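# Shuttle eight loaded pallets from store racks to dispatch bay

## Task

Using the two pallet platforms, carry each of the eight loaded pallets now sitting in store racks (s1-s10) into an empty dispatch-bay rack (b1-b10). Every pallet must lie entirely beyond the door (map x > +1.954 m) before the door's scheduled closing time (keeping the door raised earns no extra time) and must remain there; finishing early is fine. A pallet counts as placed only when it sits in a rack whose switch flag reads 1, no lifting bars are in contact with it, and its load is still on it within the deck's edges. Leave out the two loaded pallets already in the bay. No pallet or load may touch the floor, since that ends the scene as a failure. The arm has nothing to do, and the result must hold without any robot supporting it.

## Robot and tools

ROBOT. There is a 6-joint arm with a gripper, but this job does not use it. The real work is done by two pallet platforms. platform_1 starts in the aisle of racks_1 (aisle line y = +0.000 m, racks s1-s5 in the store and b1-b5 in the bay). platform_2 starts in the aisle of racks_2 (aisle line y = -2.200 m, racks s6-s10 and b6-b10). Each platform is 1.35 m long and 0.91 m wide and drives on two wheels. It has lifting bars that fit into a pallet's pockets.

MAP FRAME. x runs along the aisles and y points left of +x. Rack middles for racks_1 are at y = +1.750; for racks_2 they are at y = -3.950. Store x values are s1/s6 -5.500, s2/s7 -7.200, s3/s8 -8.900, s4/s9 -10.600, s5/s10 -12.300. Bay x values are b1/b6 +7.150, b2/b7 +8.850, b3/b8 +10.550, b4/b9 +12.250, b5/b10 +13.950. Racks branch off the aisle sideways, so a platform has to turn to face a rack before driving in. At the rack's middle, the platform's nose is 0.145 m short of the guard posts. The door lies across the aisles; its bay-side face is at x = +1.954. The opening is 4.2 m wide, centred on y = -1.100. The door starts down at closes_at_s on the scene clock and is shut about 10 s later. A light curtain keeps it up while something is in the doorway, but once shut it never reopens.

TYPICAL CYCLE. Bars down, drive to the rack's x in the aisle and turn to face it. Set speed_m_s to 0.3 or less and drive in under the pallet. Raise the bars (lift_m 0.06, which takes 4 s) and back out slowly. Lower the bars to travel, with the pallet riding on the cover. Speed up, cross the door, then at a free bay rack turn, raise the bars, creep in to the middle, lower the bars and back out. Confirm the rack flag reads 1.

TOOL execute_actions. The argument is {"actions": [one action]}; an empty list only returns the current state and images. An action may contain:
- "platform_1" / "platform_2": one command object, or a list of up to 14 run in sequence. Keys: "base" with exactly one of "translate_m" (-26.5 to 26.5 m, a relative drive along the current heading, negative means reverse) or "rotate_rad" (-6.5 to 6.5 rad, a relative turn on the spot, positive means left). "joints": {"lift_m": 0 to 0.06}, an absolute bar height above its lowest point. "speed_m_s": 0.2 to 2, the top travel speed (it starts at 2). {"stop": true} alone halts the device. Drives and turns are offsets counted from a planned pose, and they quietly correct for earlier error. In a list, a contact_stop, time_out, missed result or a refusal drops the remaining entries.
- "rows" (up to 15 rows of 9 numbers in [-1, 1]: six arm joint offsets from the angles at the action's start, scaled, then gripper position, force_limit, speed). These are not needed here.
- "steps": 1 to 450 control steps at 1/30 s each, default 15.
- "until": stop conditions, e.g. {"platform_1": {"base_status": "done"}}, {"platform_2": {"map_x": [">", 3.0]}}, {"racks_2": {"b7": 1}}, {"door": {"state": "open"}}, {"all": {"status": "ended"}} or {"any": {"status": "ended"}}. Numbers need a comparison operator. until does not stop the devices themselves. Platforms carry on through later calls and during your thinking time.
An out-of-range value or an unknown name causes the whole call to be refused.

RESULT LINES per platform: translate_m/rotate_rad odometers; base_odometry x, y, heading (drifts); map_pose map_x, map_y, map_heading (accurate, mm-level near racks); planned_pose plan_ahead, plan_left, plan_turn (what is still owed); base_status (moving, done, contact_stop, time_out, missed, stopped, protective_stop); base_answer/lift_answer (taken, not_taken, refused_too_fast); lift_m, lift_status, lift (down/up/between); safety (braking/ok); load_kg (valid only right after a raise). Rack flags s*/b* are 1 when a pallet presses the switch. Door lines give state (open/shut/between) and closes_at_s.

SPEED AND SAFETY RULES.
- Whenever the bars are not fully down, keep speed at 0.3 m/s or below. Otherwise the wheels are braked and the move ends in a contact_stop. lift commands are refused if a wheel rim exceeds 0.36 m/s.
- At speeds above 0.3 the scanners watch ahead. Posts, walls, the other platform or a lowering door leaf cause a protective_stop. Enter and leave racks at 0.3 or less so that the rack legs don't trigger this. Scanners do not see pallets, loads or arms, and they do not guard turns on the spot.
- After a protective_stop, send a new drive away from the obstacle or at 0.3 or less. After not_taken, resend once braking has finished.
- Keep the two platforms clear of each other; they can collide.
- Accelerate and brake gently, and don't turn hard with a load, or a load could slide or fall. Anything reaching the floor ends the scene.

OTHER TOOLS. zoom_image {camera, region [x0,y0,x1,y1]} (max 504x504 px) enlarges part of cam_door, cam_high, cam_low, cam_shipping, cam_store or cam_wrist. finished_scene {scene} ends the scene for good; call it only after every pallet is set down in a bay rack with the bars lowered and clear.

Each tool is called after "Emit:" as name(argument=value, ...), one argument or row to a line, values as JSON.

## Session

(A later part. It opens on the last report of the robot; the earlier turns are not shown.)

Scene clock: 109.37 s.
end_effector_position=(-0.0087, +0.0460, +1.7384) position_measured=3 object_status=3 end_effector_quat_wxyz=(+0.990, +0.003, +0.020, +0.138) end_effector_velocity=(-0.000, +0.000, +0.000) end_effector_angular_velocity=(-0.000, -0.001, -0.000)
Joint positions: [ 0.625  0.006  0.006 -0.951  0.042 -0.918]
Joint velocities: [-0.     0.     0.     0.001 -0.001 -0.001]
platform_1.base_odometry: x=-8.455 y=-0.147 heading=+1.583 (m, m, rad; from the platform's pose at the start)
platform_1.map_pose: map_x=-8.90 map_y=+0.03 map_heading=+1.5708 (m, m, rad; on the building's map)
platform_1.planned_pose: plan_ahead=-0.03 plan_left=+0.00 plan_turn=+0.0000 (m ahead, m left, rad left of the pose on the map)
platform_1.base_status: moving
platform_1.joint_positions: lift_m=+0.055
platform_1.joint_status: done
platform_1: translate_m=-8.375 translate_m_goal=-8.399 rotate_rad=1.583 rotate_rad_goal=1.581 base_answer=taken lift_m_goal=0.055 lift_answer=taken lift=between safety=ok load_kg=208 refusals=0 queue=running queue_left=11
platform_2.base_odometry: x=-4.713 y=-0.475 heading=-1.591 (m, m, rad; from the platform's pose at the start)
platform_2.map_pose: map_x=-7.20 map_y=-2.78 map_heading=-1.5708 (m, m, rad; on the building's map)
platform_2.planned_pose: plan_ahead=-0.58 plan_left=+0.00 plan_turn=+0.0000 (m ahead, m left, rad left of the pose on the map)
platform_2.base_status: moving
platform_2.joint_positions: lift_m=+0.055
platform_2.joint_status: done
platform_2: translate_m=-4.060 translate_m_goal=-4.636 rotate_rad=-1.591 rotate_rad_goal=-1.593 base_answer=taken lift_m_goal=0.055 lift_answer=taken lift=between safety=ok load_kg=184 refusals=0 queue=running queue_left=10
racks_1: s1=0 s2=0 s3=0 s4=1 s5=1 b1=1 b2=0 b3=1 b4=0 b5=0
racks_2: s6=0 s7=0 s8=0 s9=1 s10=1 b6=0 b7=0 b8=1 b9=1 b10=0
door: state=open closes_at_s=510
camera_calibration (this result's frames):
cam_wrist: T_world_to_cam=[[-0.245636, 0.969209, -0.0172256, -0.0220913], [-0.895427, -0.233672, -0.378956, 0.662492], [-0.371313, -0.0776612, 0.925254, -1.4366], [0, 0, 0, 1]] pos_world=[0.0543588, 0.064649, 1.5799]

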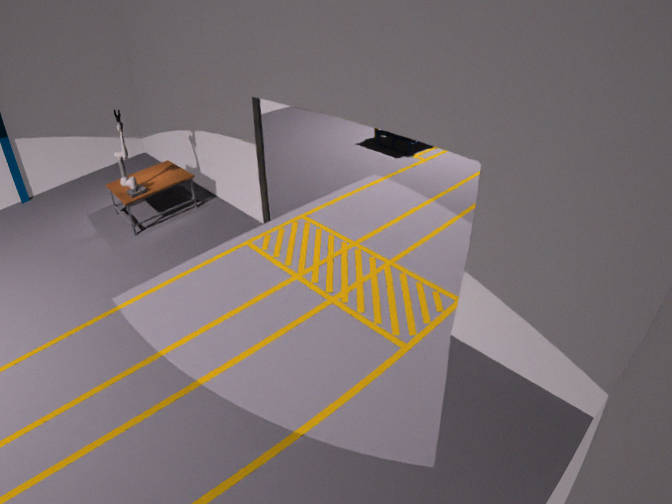

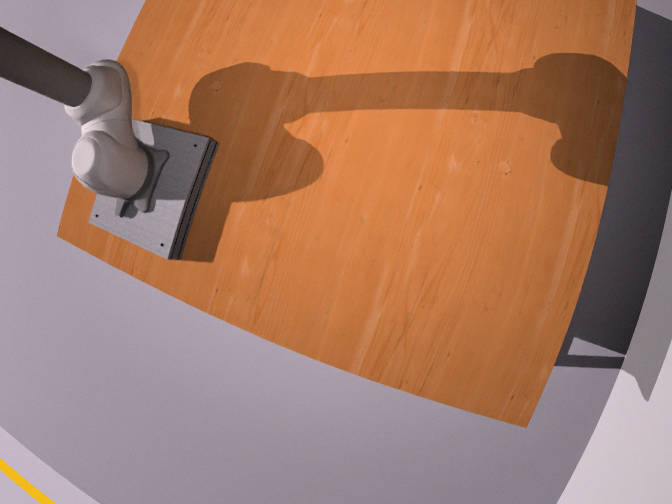

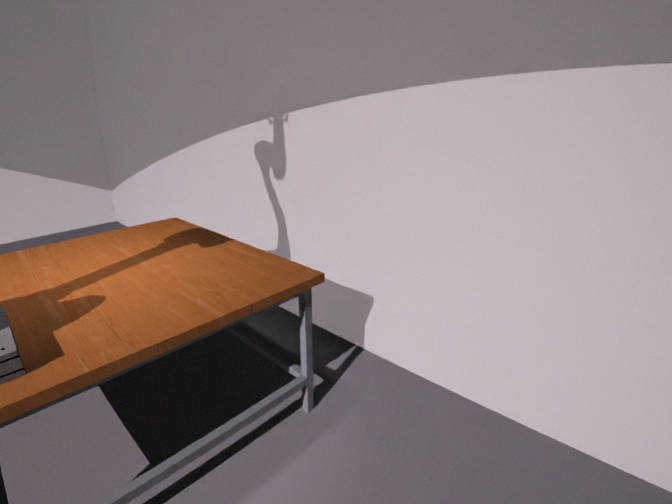

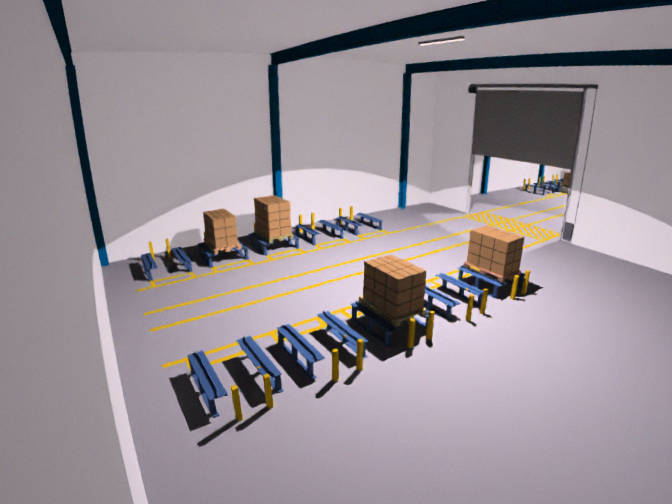

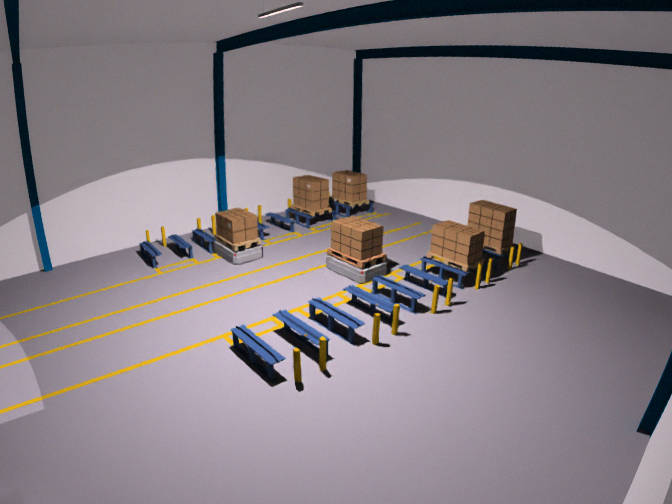

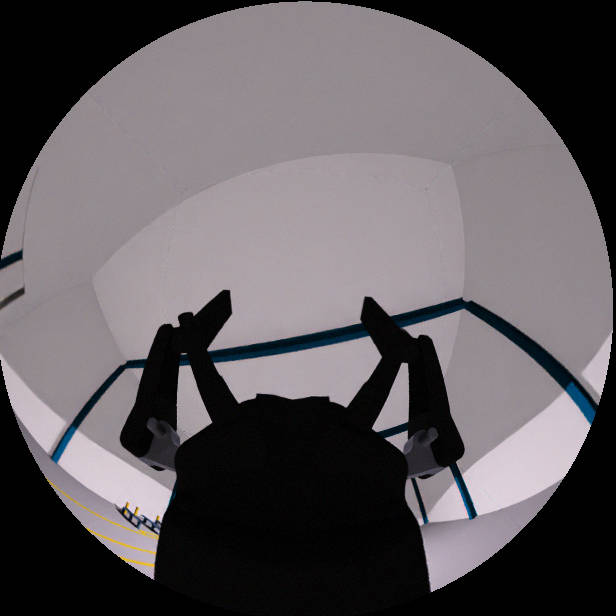

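Plan for the rest: P1 s3→b2 (now), s4→b4, s5→b5; P2 s7→b6 (now), s9→b7, s10→b10.

Emit:
execute_actions(
  actions=[
    {"steps":450,"until":{"platform_1":{"queue":["!=","running"]}}},
  ],
)

Emit:
execute_actions(
  actions=[
    {"steps":300,"until":{"platform_2":{"queue":["!=","running"]}}},
  ],
)

Scene clock: 124.90 s.
end_effector_position=(-0.0086, +0.0460, +1.7384) position_measured=3 object_status=3 end_effector_quat_wxyz=(+0.990, +0.003, +0.020, +0.138) end_effector_velocity=(+0.001, +0.001, -0.000) end_effector_angular_velocity=(-0.001, +0.000, -0.001)
Joint positions: [ 0.625  0.006  0.006 -0.951  0.042 -0.918]
Joint velocities: [ 0.     0.     0.001 -0.    -0.001 -0.001]
platform_1.base_odometry: x=+7.630 y=+0.054 heading=+0.018 (m, m, rad; from the platform's pose at the start)
platform_1.map_pose: map_x=+7.22 map_y=+0.00 map_heading=+0.0000 (m, m, rad; on the building's map)
platform_1.planned_pose: plan_ahead=+1.63 plan_left=+0.00 plan_turn=+0.0000 (m ahead, m left, rad left of the pose on the map)
platform_1.base_status: moving
platform_1.joint_positions: lift_m=+0.000
platform_1.joint_status: done
platform_1: translate_m=7.727 translate_m_goal=9.351 rotate_rad=0.018 rotate_rad_goal=0.019 base_answer=taken lift_m_goal=0.000 lift_answer=taken lift=down safety=ok load_kg=-49 refusals=0 queue=running queue_left=9
platform_2.base_odometry: x=+7.468 y=-0.118 heading=-0.025 (m, m, rad; from the platform's pose at the start)
platform_2.map_pose: map_x=+5.01 map_y=-2.20 map_heading=-0.0087 (m, m, rad; on the building's map)
platform_2.planned_pose: plan_ahead=+2.14 plan_left=+0.02 plan_turn=+0.0087 (m ahead, m left, rad left of the pose on the map)
platform_2.base_status: moving
platform_2.joint_positions: lift_m=+0.000
platform_2.joint_status: done
platform_2: translate_m=7.579 translate_m_goal=9.714 rotate_rad=-0.024 rotate_rad_goal=-0.023 base_answer=taken lift_m_goal=0.000 lift_answer=taken lift=down safety=ok load_kg=-49 refusals=0 queue=running queue_left=8
racks_1: s1=0 s2=0 s3=0 s4=1 s5=1 b1=1 b2=0 b3=1 b4=0 b5=0
racks_2: s6=0 s7=0 s8=0 s9=1 s10=1 b6=0 b7=0 b8=1 b9=1 b10=0
door: state=open closes_at_s=510
camera_calibration (this result's frames):
cam_wrist: T_world_to_cam=[[-0.245637, 0.969209, -0.0172256, -0.0220913], [-0.895427, -0.233673, -0.378956, 0.662492], [-0.371313, -0.0776614, 0.925254, -1.4366], [0, 0, 0, 1]] pos_world=[0.0543589, 0.0646491, 1.5799]

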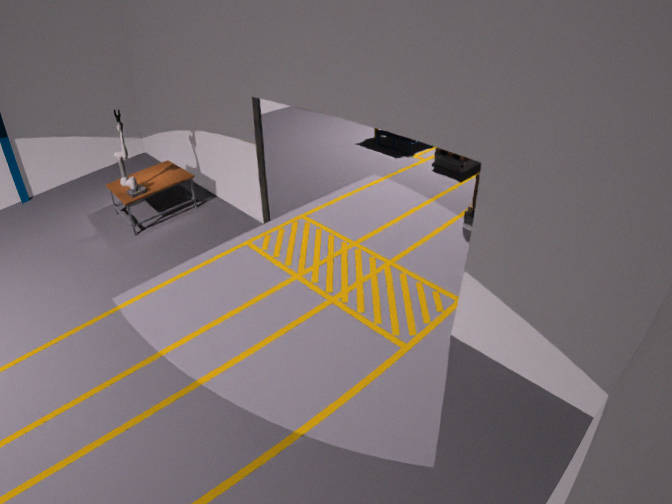

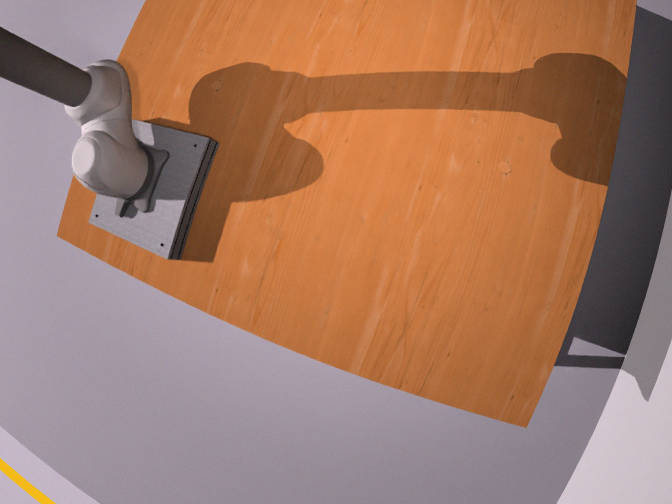

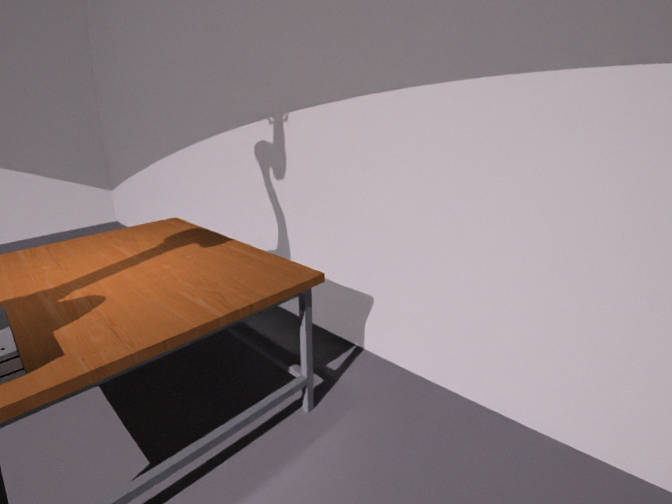

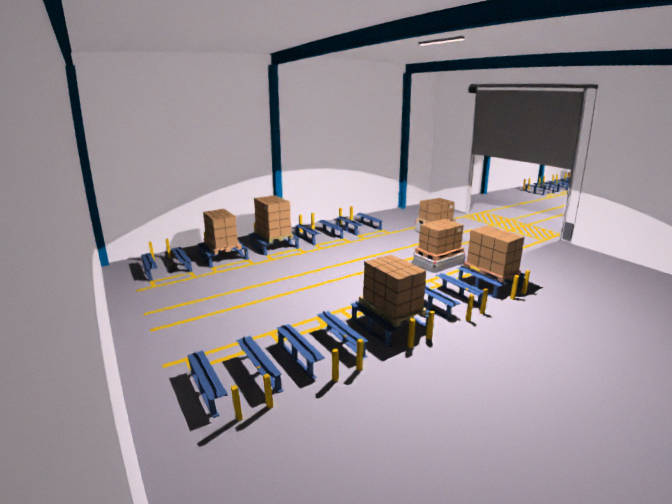

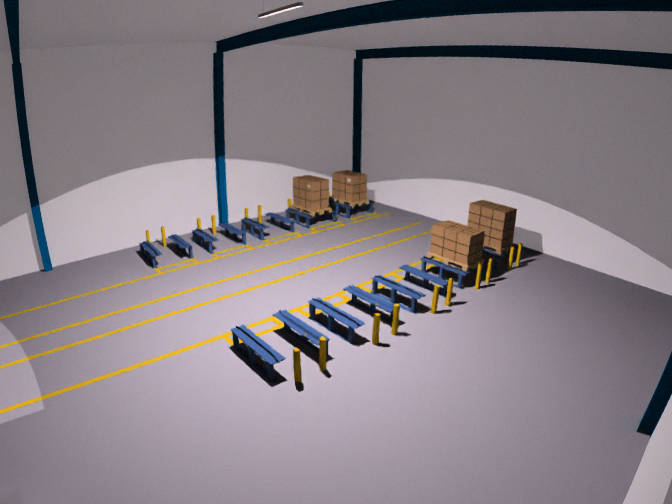

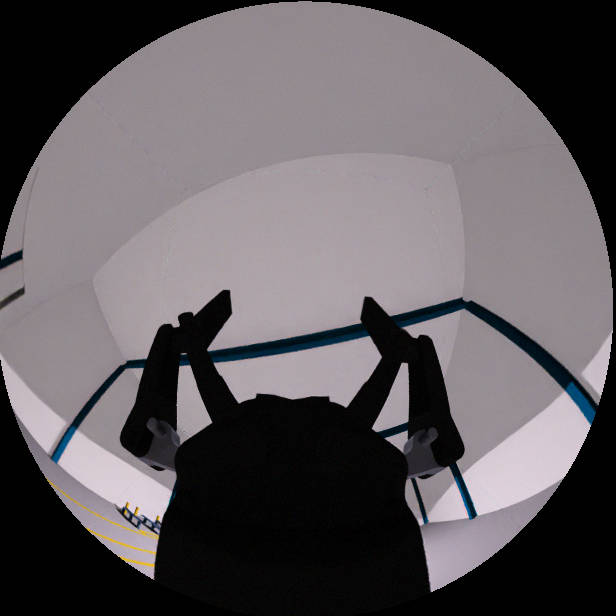

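Scene clock: 134.90 s.
end_effector_position=(-0.0087, +0.0460, +1.7384) position_measured=3 object_status=3 end_effector_quat_wxyz=(+0.990, +0.003, +0.020, +0.138) end_effector_velocity=(-0.001, -0.001, +0.000) end_effector_angular_velocity=(+0.000, -0.001, -0.001)
Joint positions: [ 0.625  0.006  0.006 -0.951  0.042 -0.918]
Joint velocities: [ 0.    -0.001 -0.    -0.001 -0.    -0.   ]
platform_1.base_odometry: x=+9.287 y=+0.785 heading=+1.591 (m, m, rad; from the platform's pose at the start)
platform_1.map_pose: map_x=+8.85 map_y=+0.71 map_heading=+1.5752 (m, m, rad; on the building's map)
platform_1.planned_pose: plan_ahead=+1.04 plan_left=+0.00 plan_turn=-0.0044 (m ahead, m left, rad left of the pose on the map)
platform_1.base_status: moving
platform_1.joint_positions: lift_m=+0.055
platform_1.joint_status: done
platform_1: translate_m=10.075 translate_m_goal=11.112 rotate_rad=1.591 rotate_rad_goal=1.589 base_answer=taken lift_m_goal=0.055 lift_answer=taken lift=between safety=ok load_kg=208 refusals=0 queue=running queue_left=7
platform_2.base_odometry: x=+9.656 y=-0.632 heading=-1.589 (m, m, rad; from the platform's pose at the start)
platform_2.map_pose: map_x=+7.15 map_y=-2.69 map_heading=-1.5708 (m, m, rad; on the building's map)
platform_2.planned_pose: plan_ahead=+1.26 plan_left=+0.00 plan_turn=+0.0000 (m ahead, m left, rad left of the pose on the map)
platform_2.base_status: moving
platform_2.joint_positions: lift_m=+0.055
platform_2.joint_status: done
platform_2: translate_m=10.228 translate_m_goal=11.485 rotate_rad=-1.589 rotate_rad_goal=-1.587 base_answer=taken lift_m_goal=0.055 lift_answer=taken lift=between safety=ok load_kg=184 refusals=0 queue=running queue_left=6
racks_1: s1=0 s2=0 s3=0 s4=1 s5=1 b1=1 b2=0 b3=1 b4=0 b5=0
racks_2: s6=0 s7=0 s8=0 s9=1 s10=1 b6=0 b7=0 b8=1 b9=1 b10=0
door: state=open closes_at_s=510
camera_calibration (this result's frames):
cam_wrist: T_world_to_cam=[[-0.245636, 0.969209, -0.0172257, -0.0220912], [-0.895427, -0.233672, -0.378956, 0.662492], [-0.371313, -0.0776612, 0.925254, -1.4366], [0, 0, 0, 1]] pos_world=[0.0543589, 0.0646491, 1.5799]

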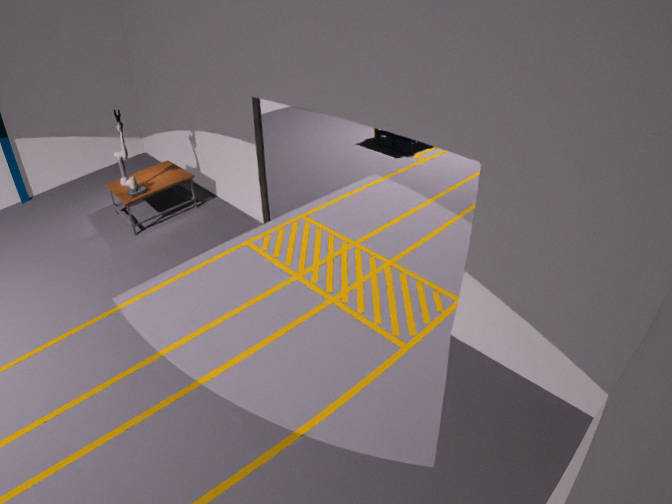

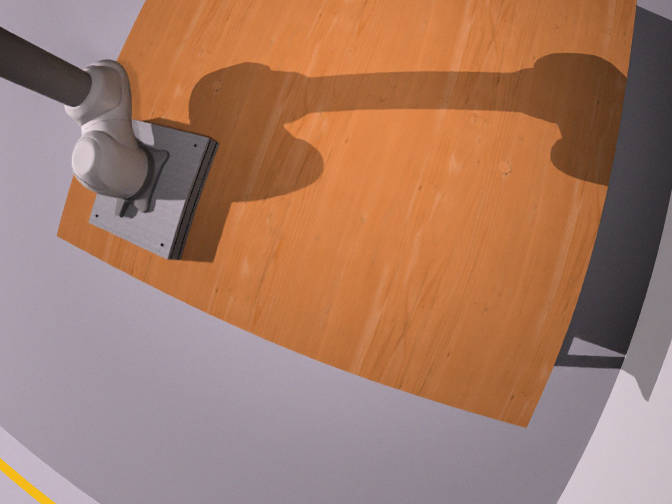

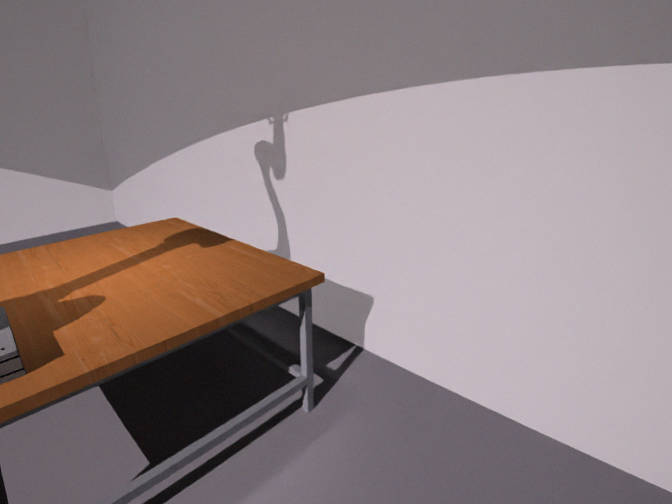

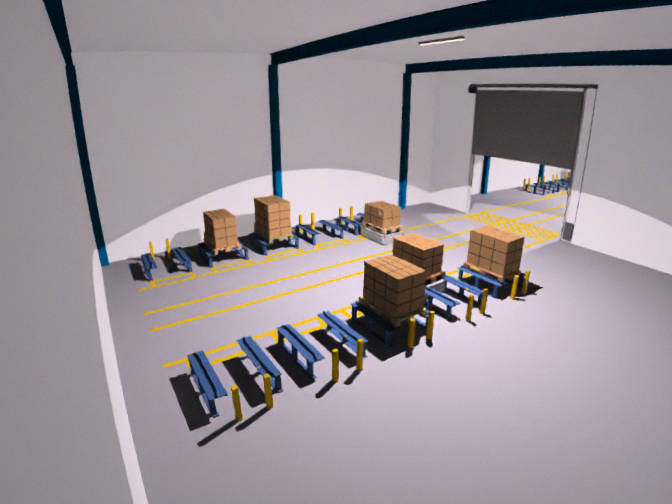

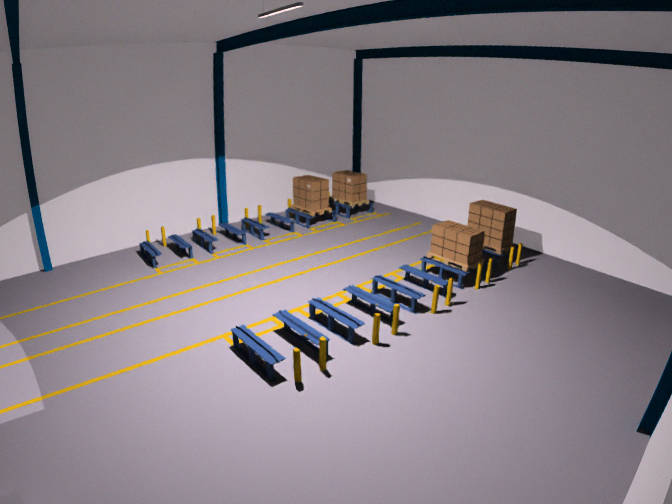

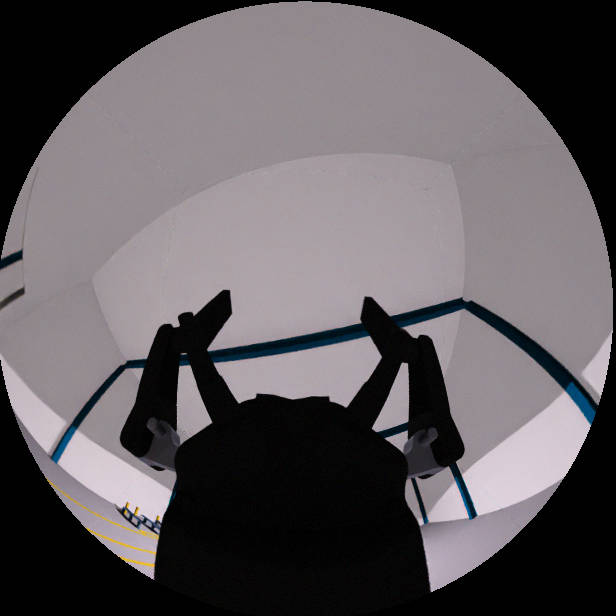

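Emit:
execute_actions(
  actions=[
    {"steps":450,"until":{"platform_1":{"queue_left":["<=",5],"map_y":["<=",0.97],"lift":"down"}}},
  ],
)

Emit:
execute_actions(
  actions=[
    {"platform_1":{"speed_m_s":2},"steps":450,"until":{"platform_1":{"queue":["!=","running"]}}},
  ],
)

Scene clock: 143.73 s.
end_effector_position=(-0.0087, +0.0460, +1.7384) position_measured=3 object_status=3 end_effector_quat_wxyz=(+0.990, +0.003, +0.020, +0.138) end_effector_velocity=(-0.000, -0.000, +0.000) end_effector_angular_velocity=(+0.000, -0.001, +0.000)
Joint positions: [ 0.625  0.006  0.006 -0.951  0.042 -0.918]
Joint velocities: [-0.    -0.    -0.    -0.001 -0.     0.001]
platform_1.base_odometry: x=+9.280 y=+1.069 heading=+1.587 (m, m, rad; from the platform's pose at the start)
platform_1.map_pose: map_x=+8.85 map_y=+0.97 map_heading=+1.5708 (m, m, rad; on the building's map)
platform_1.planned_pose: plan_ahead=-0.97 plan_left=+0.00 plan_turn=+0.0000 (m ahead, m left, rad left of the pose on the map)
platform_1.base_status: moving
platform_1.joint_positions: lift_m=+0.000
platform_1.joint_status: done
platform_1: translate_m=10.339 translate_m_goal=9.362 rotate_rad=1.587 rotate_rad_goal=1.589 base_answer=taken lift_m_goal=0.000 lift_answer=taken lift=down safety=ok load_kg=-49 refusals=0 queue=running queue_left=5
platform_2.base_odometry: x=+9.638 y=-1.486 heading=-1.588 (m, m, rad; from the platform's pose at the start)
platform_2.map_pose: map_x=+7.15 map_y=-3.52 map_heading=-1.5708 (m, m, rad; on the building's map)
platform_2.planned_pose: plan_ahead=-1.32 plan_left=+0.00 plan_turn=+0.0000 (m ahead, m left, rad left of the pose on the map)
platform_2.base_status: moving
platform_2.joint_positions: lift_m=+0.003
platform_2.joint_status: moving
platform_2: translate_m=11.062 translate_m_goal=9.746 rotate_rad=-1.588 rotate_rad_goal=-1.590 base_answer=taken lift_m_goal=0.000 lift_answer=taken lift=between safety=ok load_kg=-33 refusals=0 queue=running queue_left=4
racks_1: s1=0 s2=0 s3=0 s4=1 s5=1 b1=1 b2=1 b3=1 b4=0 b5=0
racks_2: s6=0 s7=0 s8=0 s9=1 s10=1 b6=1 b7=0 b8=1 b9=1 b10=0
door: state=open closes_at_s=510
camera_calibration (this result's frames):
cam_wrist: T_world_to_cam=[[-0.245637, 0.969209, -0.0172255, -0.0220914], [-0.895427, -0.233672, -0.378957, 0.662493], [-0.371313, -0.0776614, 0.925254, -1.4366], [0, 0, 0, 1]] pos_world=[0.0543588, 0.064649, 1.5799]

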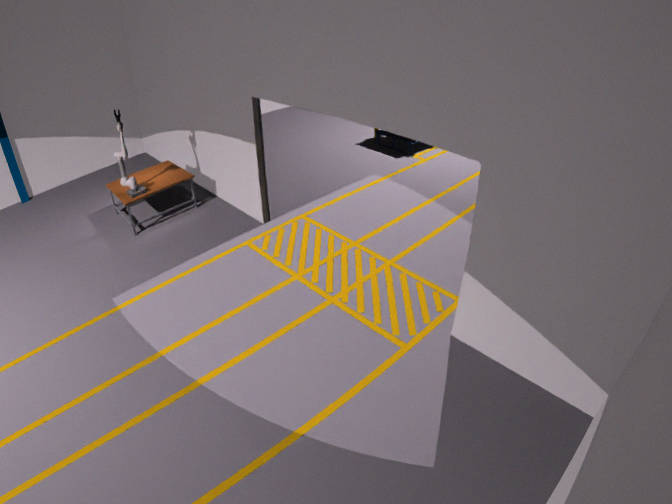

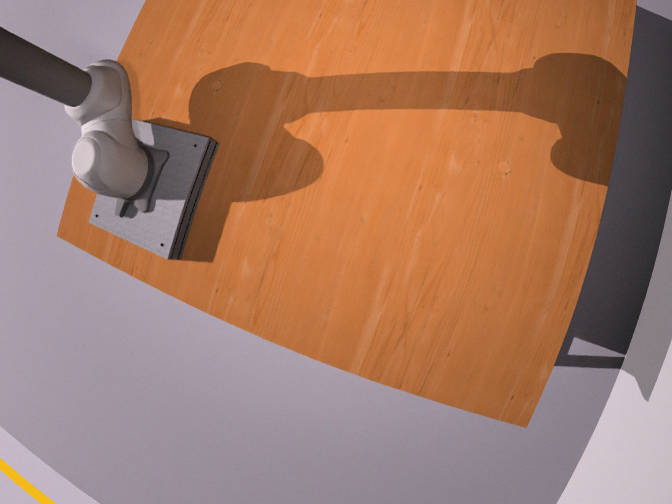

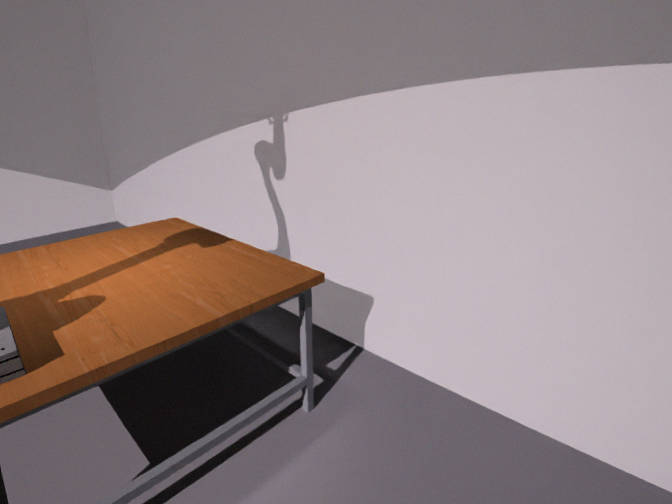

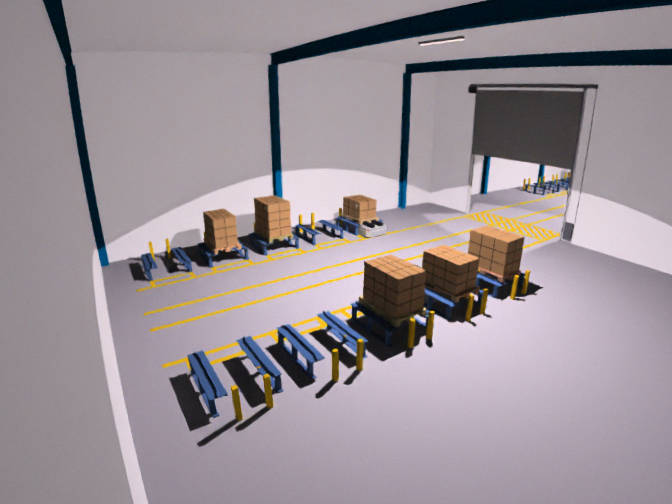

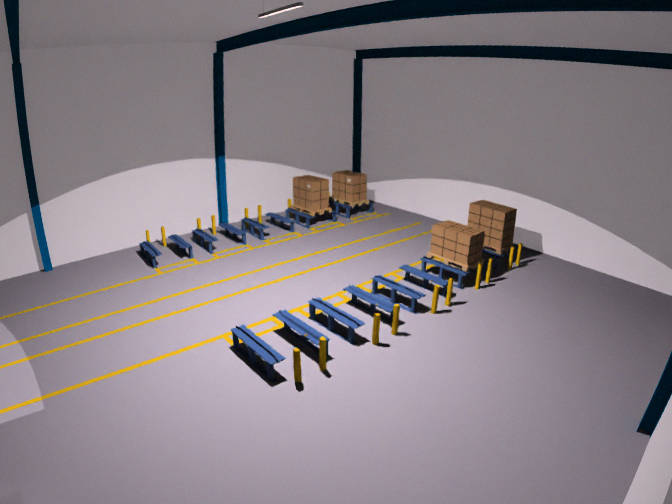

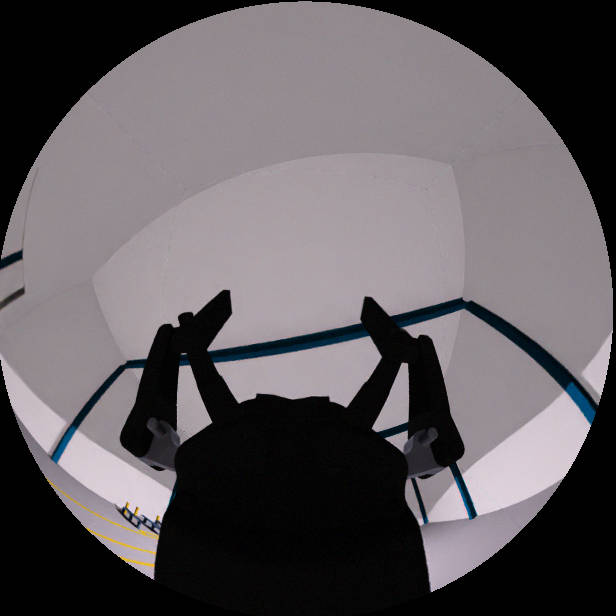

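Scene clock: 158.73 s.
end_effector_position=(-0.0087, +0.0460, +1.7384) position_measured=3 object_status=3 end_effector_quat_wxyz=(+0.990, +0.003, +0.020, +0.138) end_effector_velocity=(+0.000, +0.000, -0.000) end_effector_angular_velocity=(+0.000, +0.000, -0.001)
Joint positions: [ 0.625  0.006  0.006 -0.951  0.042 -0.918]
Joint velocities: [-0.     0.001 -0.001 -0.     0.    -0.   ]
platform_1.base_odometry: x=-1.995 y=-0.091 heading=+0.023 (m, m, rad; from the platform's pose at the start)
platform_1.map_pose: map_x=-2.50 map_y=+0.01 map_heading=+0.0131 (m, m, rad; on the building's map)
platform_1.planned_pose: plan_ahead=-8.10 plan_left=+0.10 plan_turn=-0.0131 (m ahead, m left, rad left of the pose on the map)
platform_1.base_status: moving
platform_1.joint_positions: lift_m=+0.000
platform_1.joint_status: done
platform_1: translate_m=-1.999 translate_m_goal=-10.088 rotate_rad=0.023 rotate_rad_goal=0.023 base_answer=taken lift_m_goal=0.000 lift_answer=taken lift=down safety=ok load_kg=-49 refusals=0 queue=running queue_left=3
platform_2.base_odometry: x=+3.104 y=-0.020 heading=-0.016 (m, m, rad; from the platform's pose at the start)
platform_2.map_pose: map_x=+0.53 map_y=-2.19 map_heading=+0.0087 (m, m, rad; on the building's map)
platform_2.planned_pose: plan_ahead=-11.13 plan_left=+0.09 plan_turn=-0.0087 (m ahead, m left, rad left of the pose on the map)
platform_2.base_status: moving
platform_2.joint_positions: lift_m=+0.000
platform_2.joint_status: done
platform_2: translate_m=3.108 translate_m_goal=-8.014 rotate_rad=-0.016 rotate_rad_goal=-0.016 base_answer=taken lift_m_goal=0.000 lift_answer=taken lift=down safety=ok load_kg=-49 refusals=0 queue=running queue_left=2
racks_1: s1=0 s2=0 s3=0 s4=1 s5=1 b1=1 b2=1 b3=1 b4=0 b5=0
racks_2: s6=0 s7=0 s8=0 s9=1 s10=1 b6=1 b7=0 b8=1 b9=1 b10=0
door: state=open closes_at_s=510
camera_calibration (this result's frames):
cam_wrist: T_world_to_cam=[[-0.245637, 0.969209, -0.0172256, -0.0220913], [-0.895427, -0.233673, -0.378956, 0.662492], [-0.371313, -0.0776614, 0.925254, -1.4366], [0, 0, 0, 1]] pos_world=[0.0543589, 0.0646491, 1.5799]

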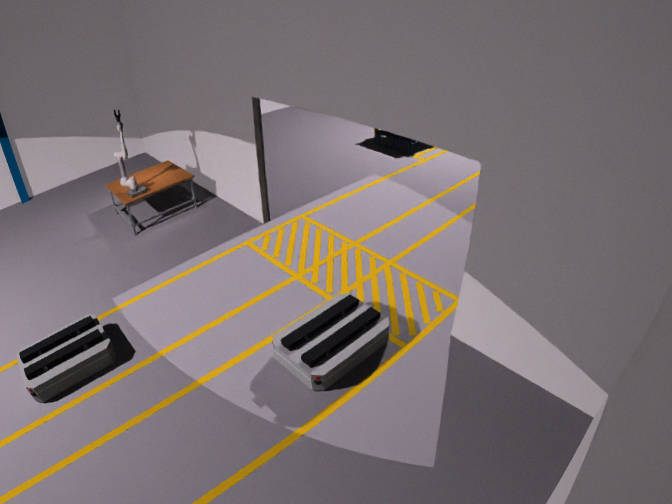

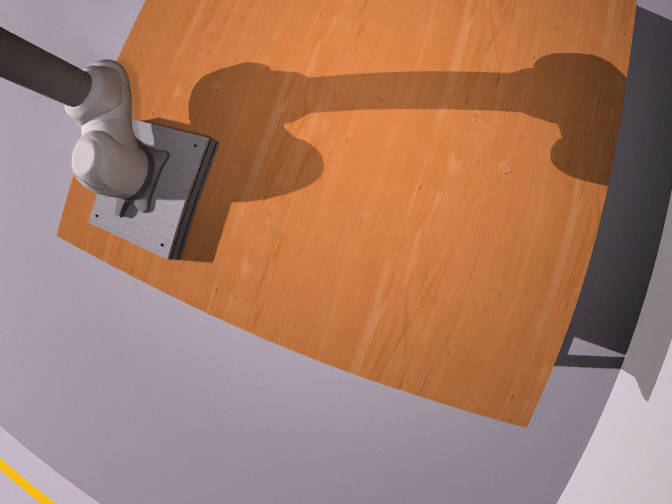

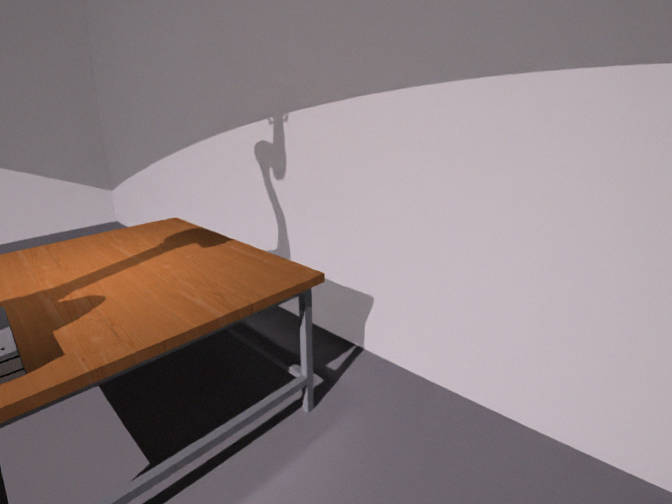

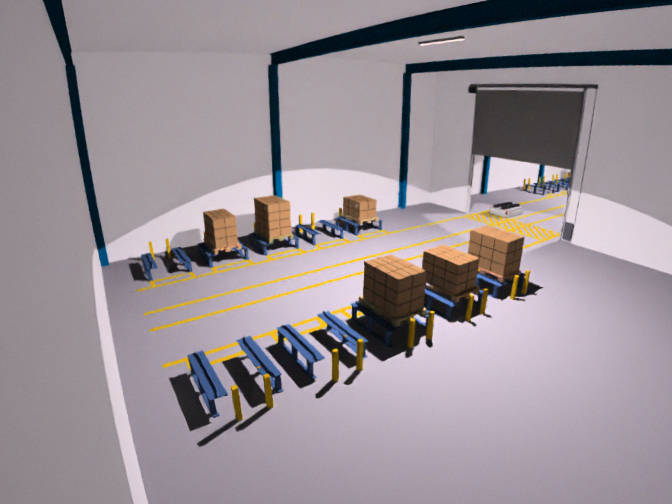

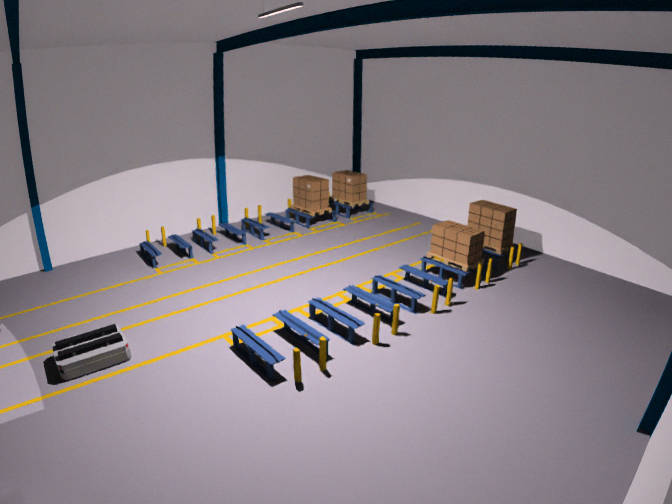

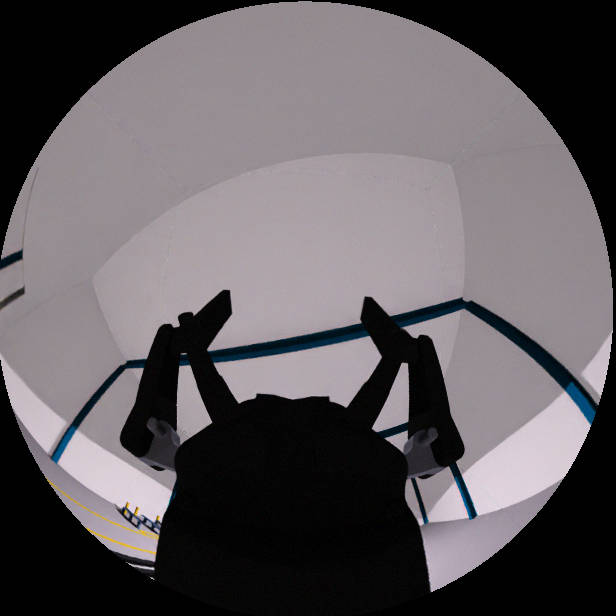

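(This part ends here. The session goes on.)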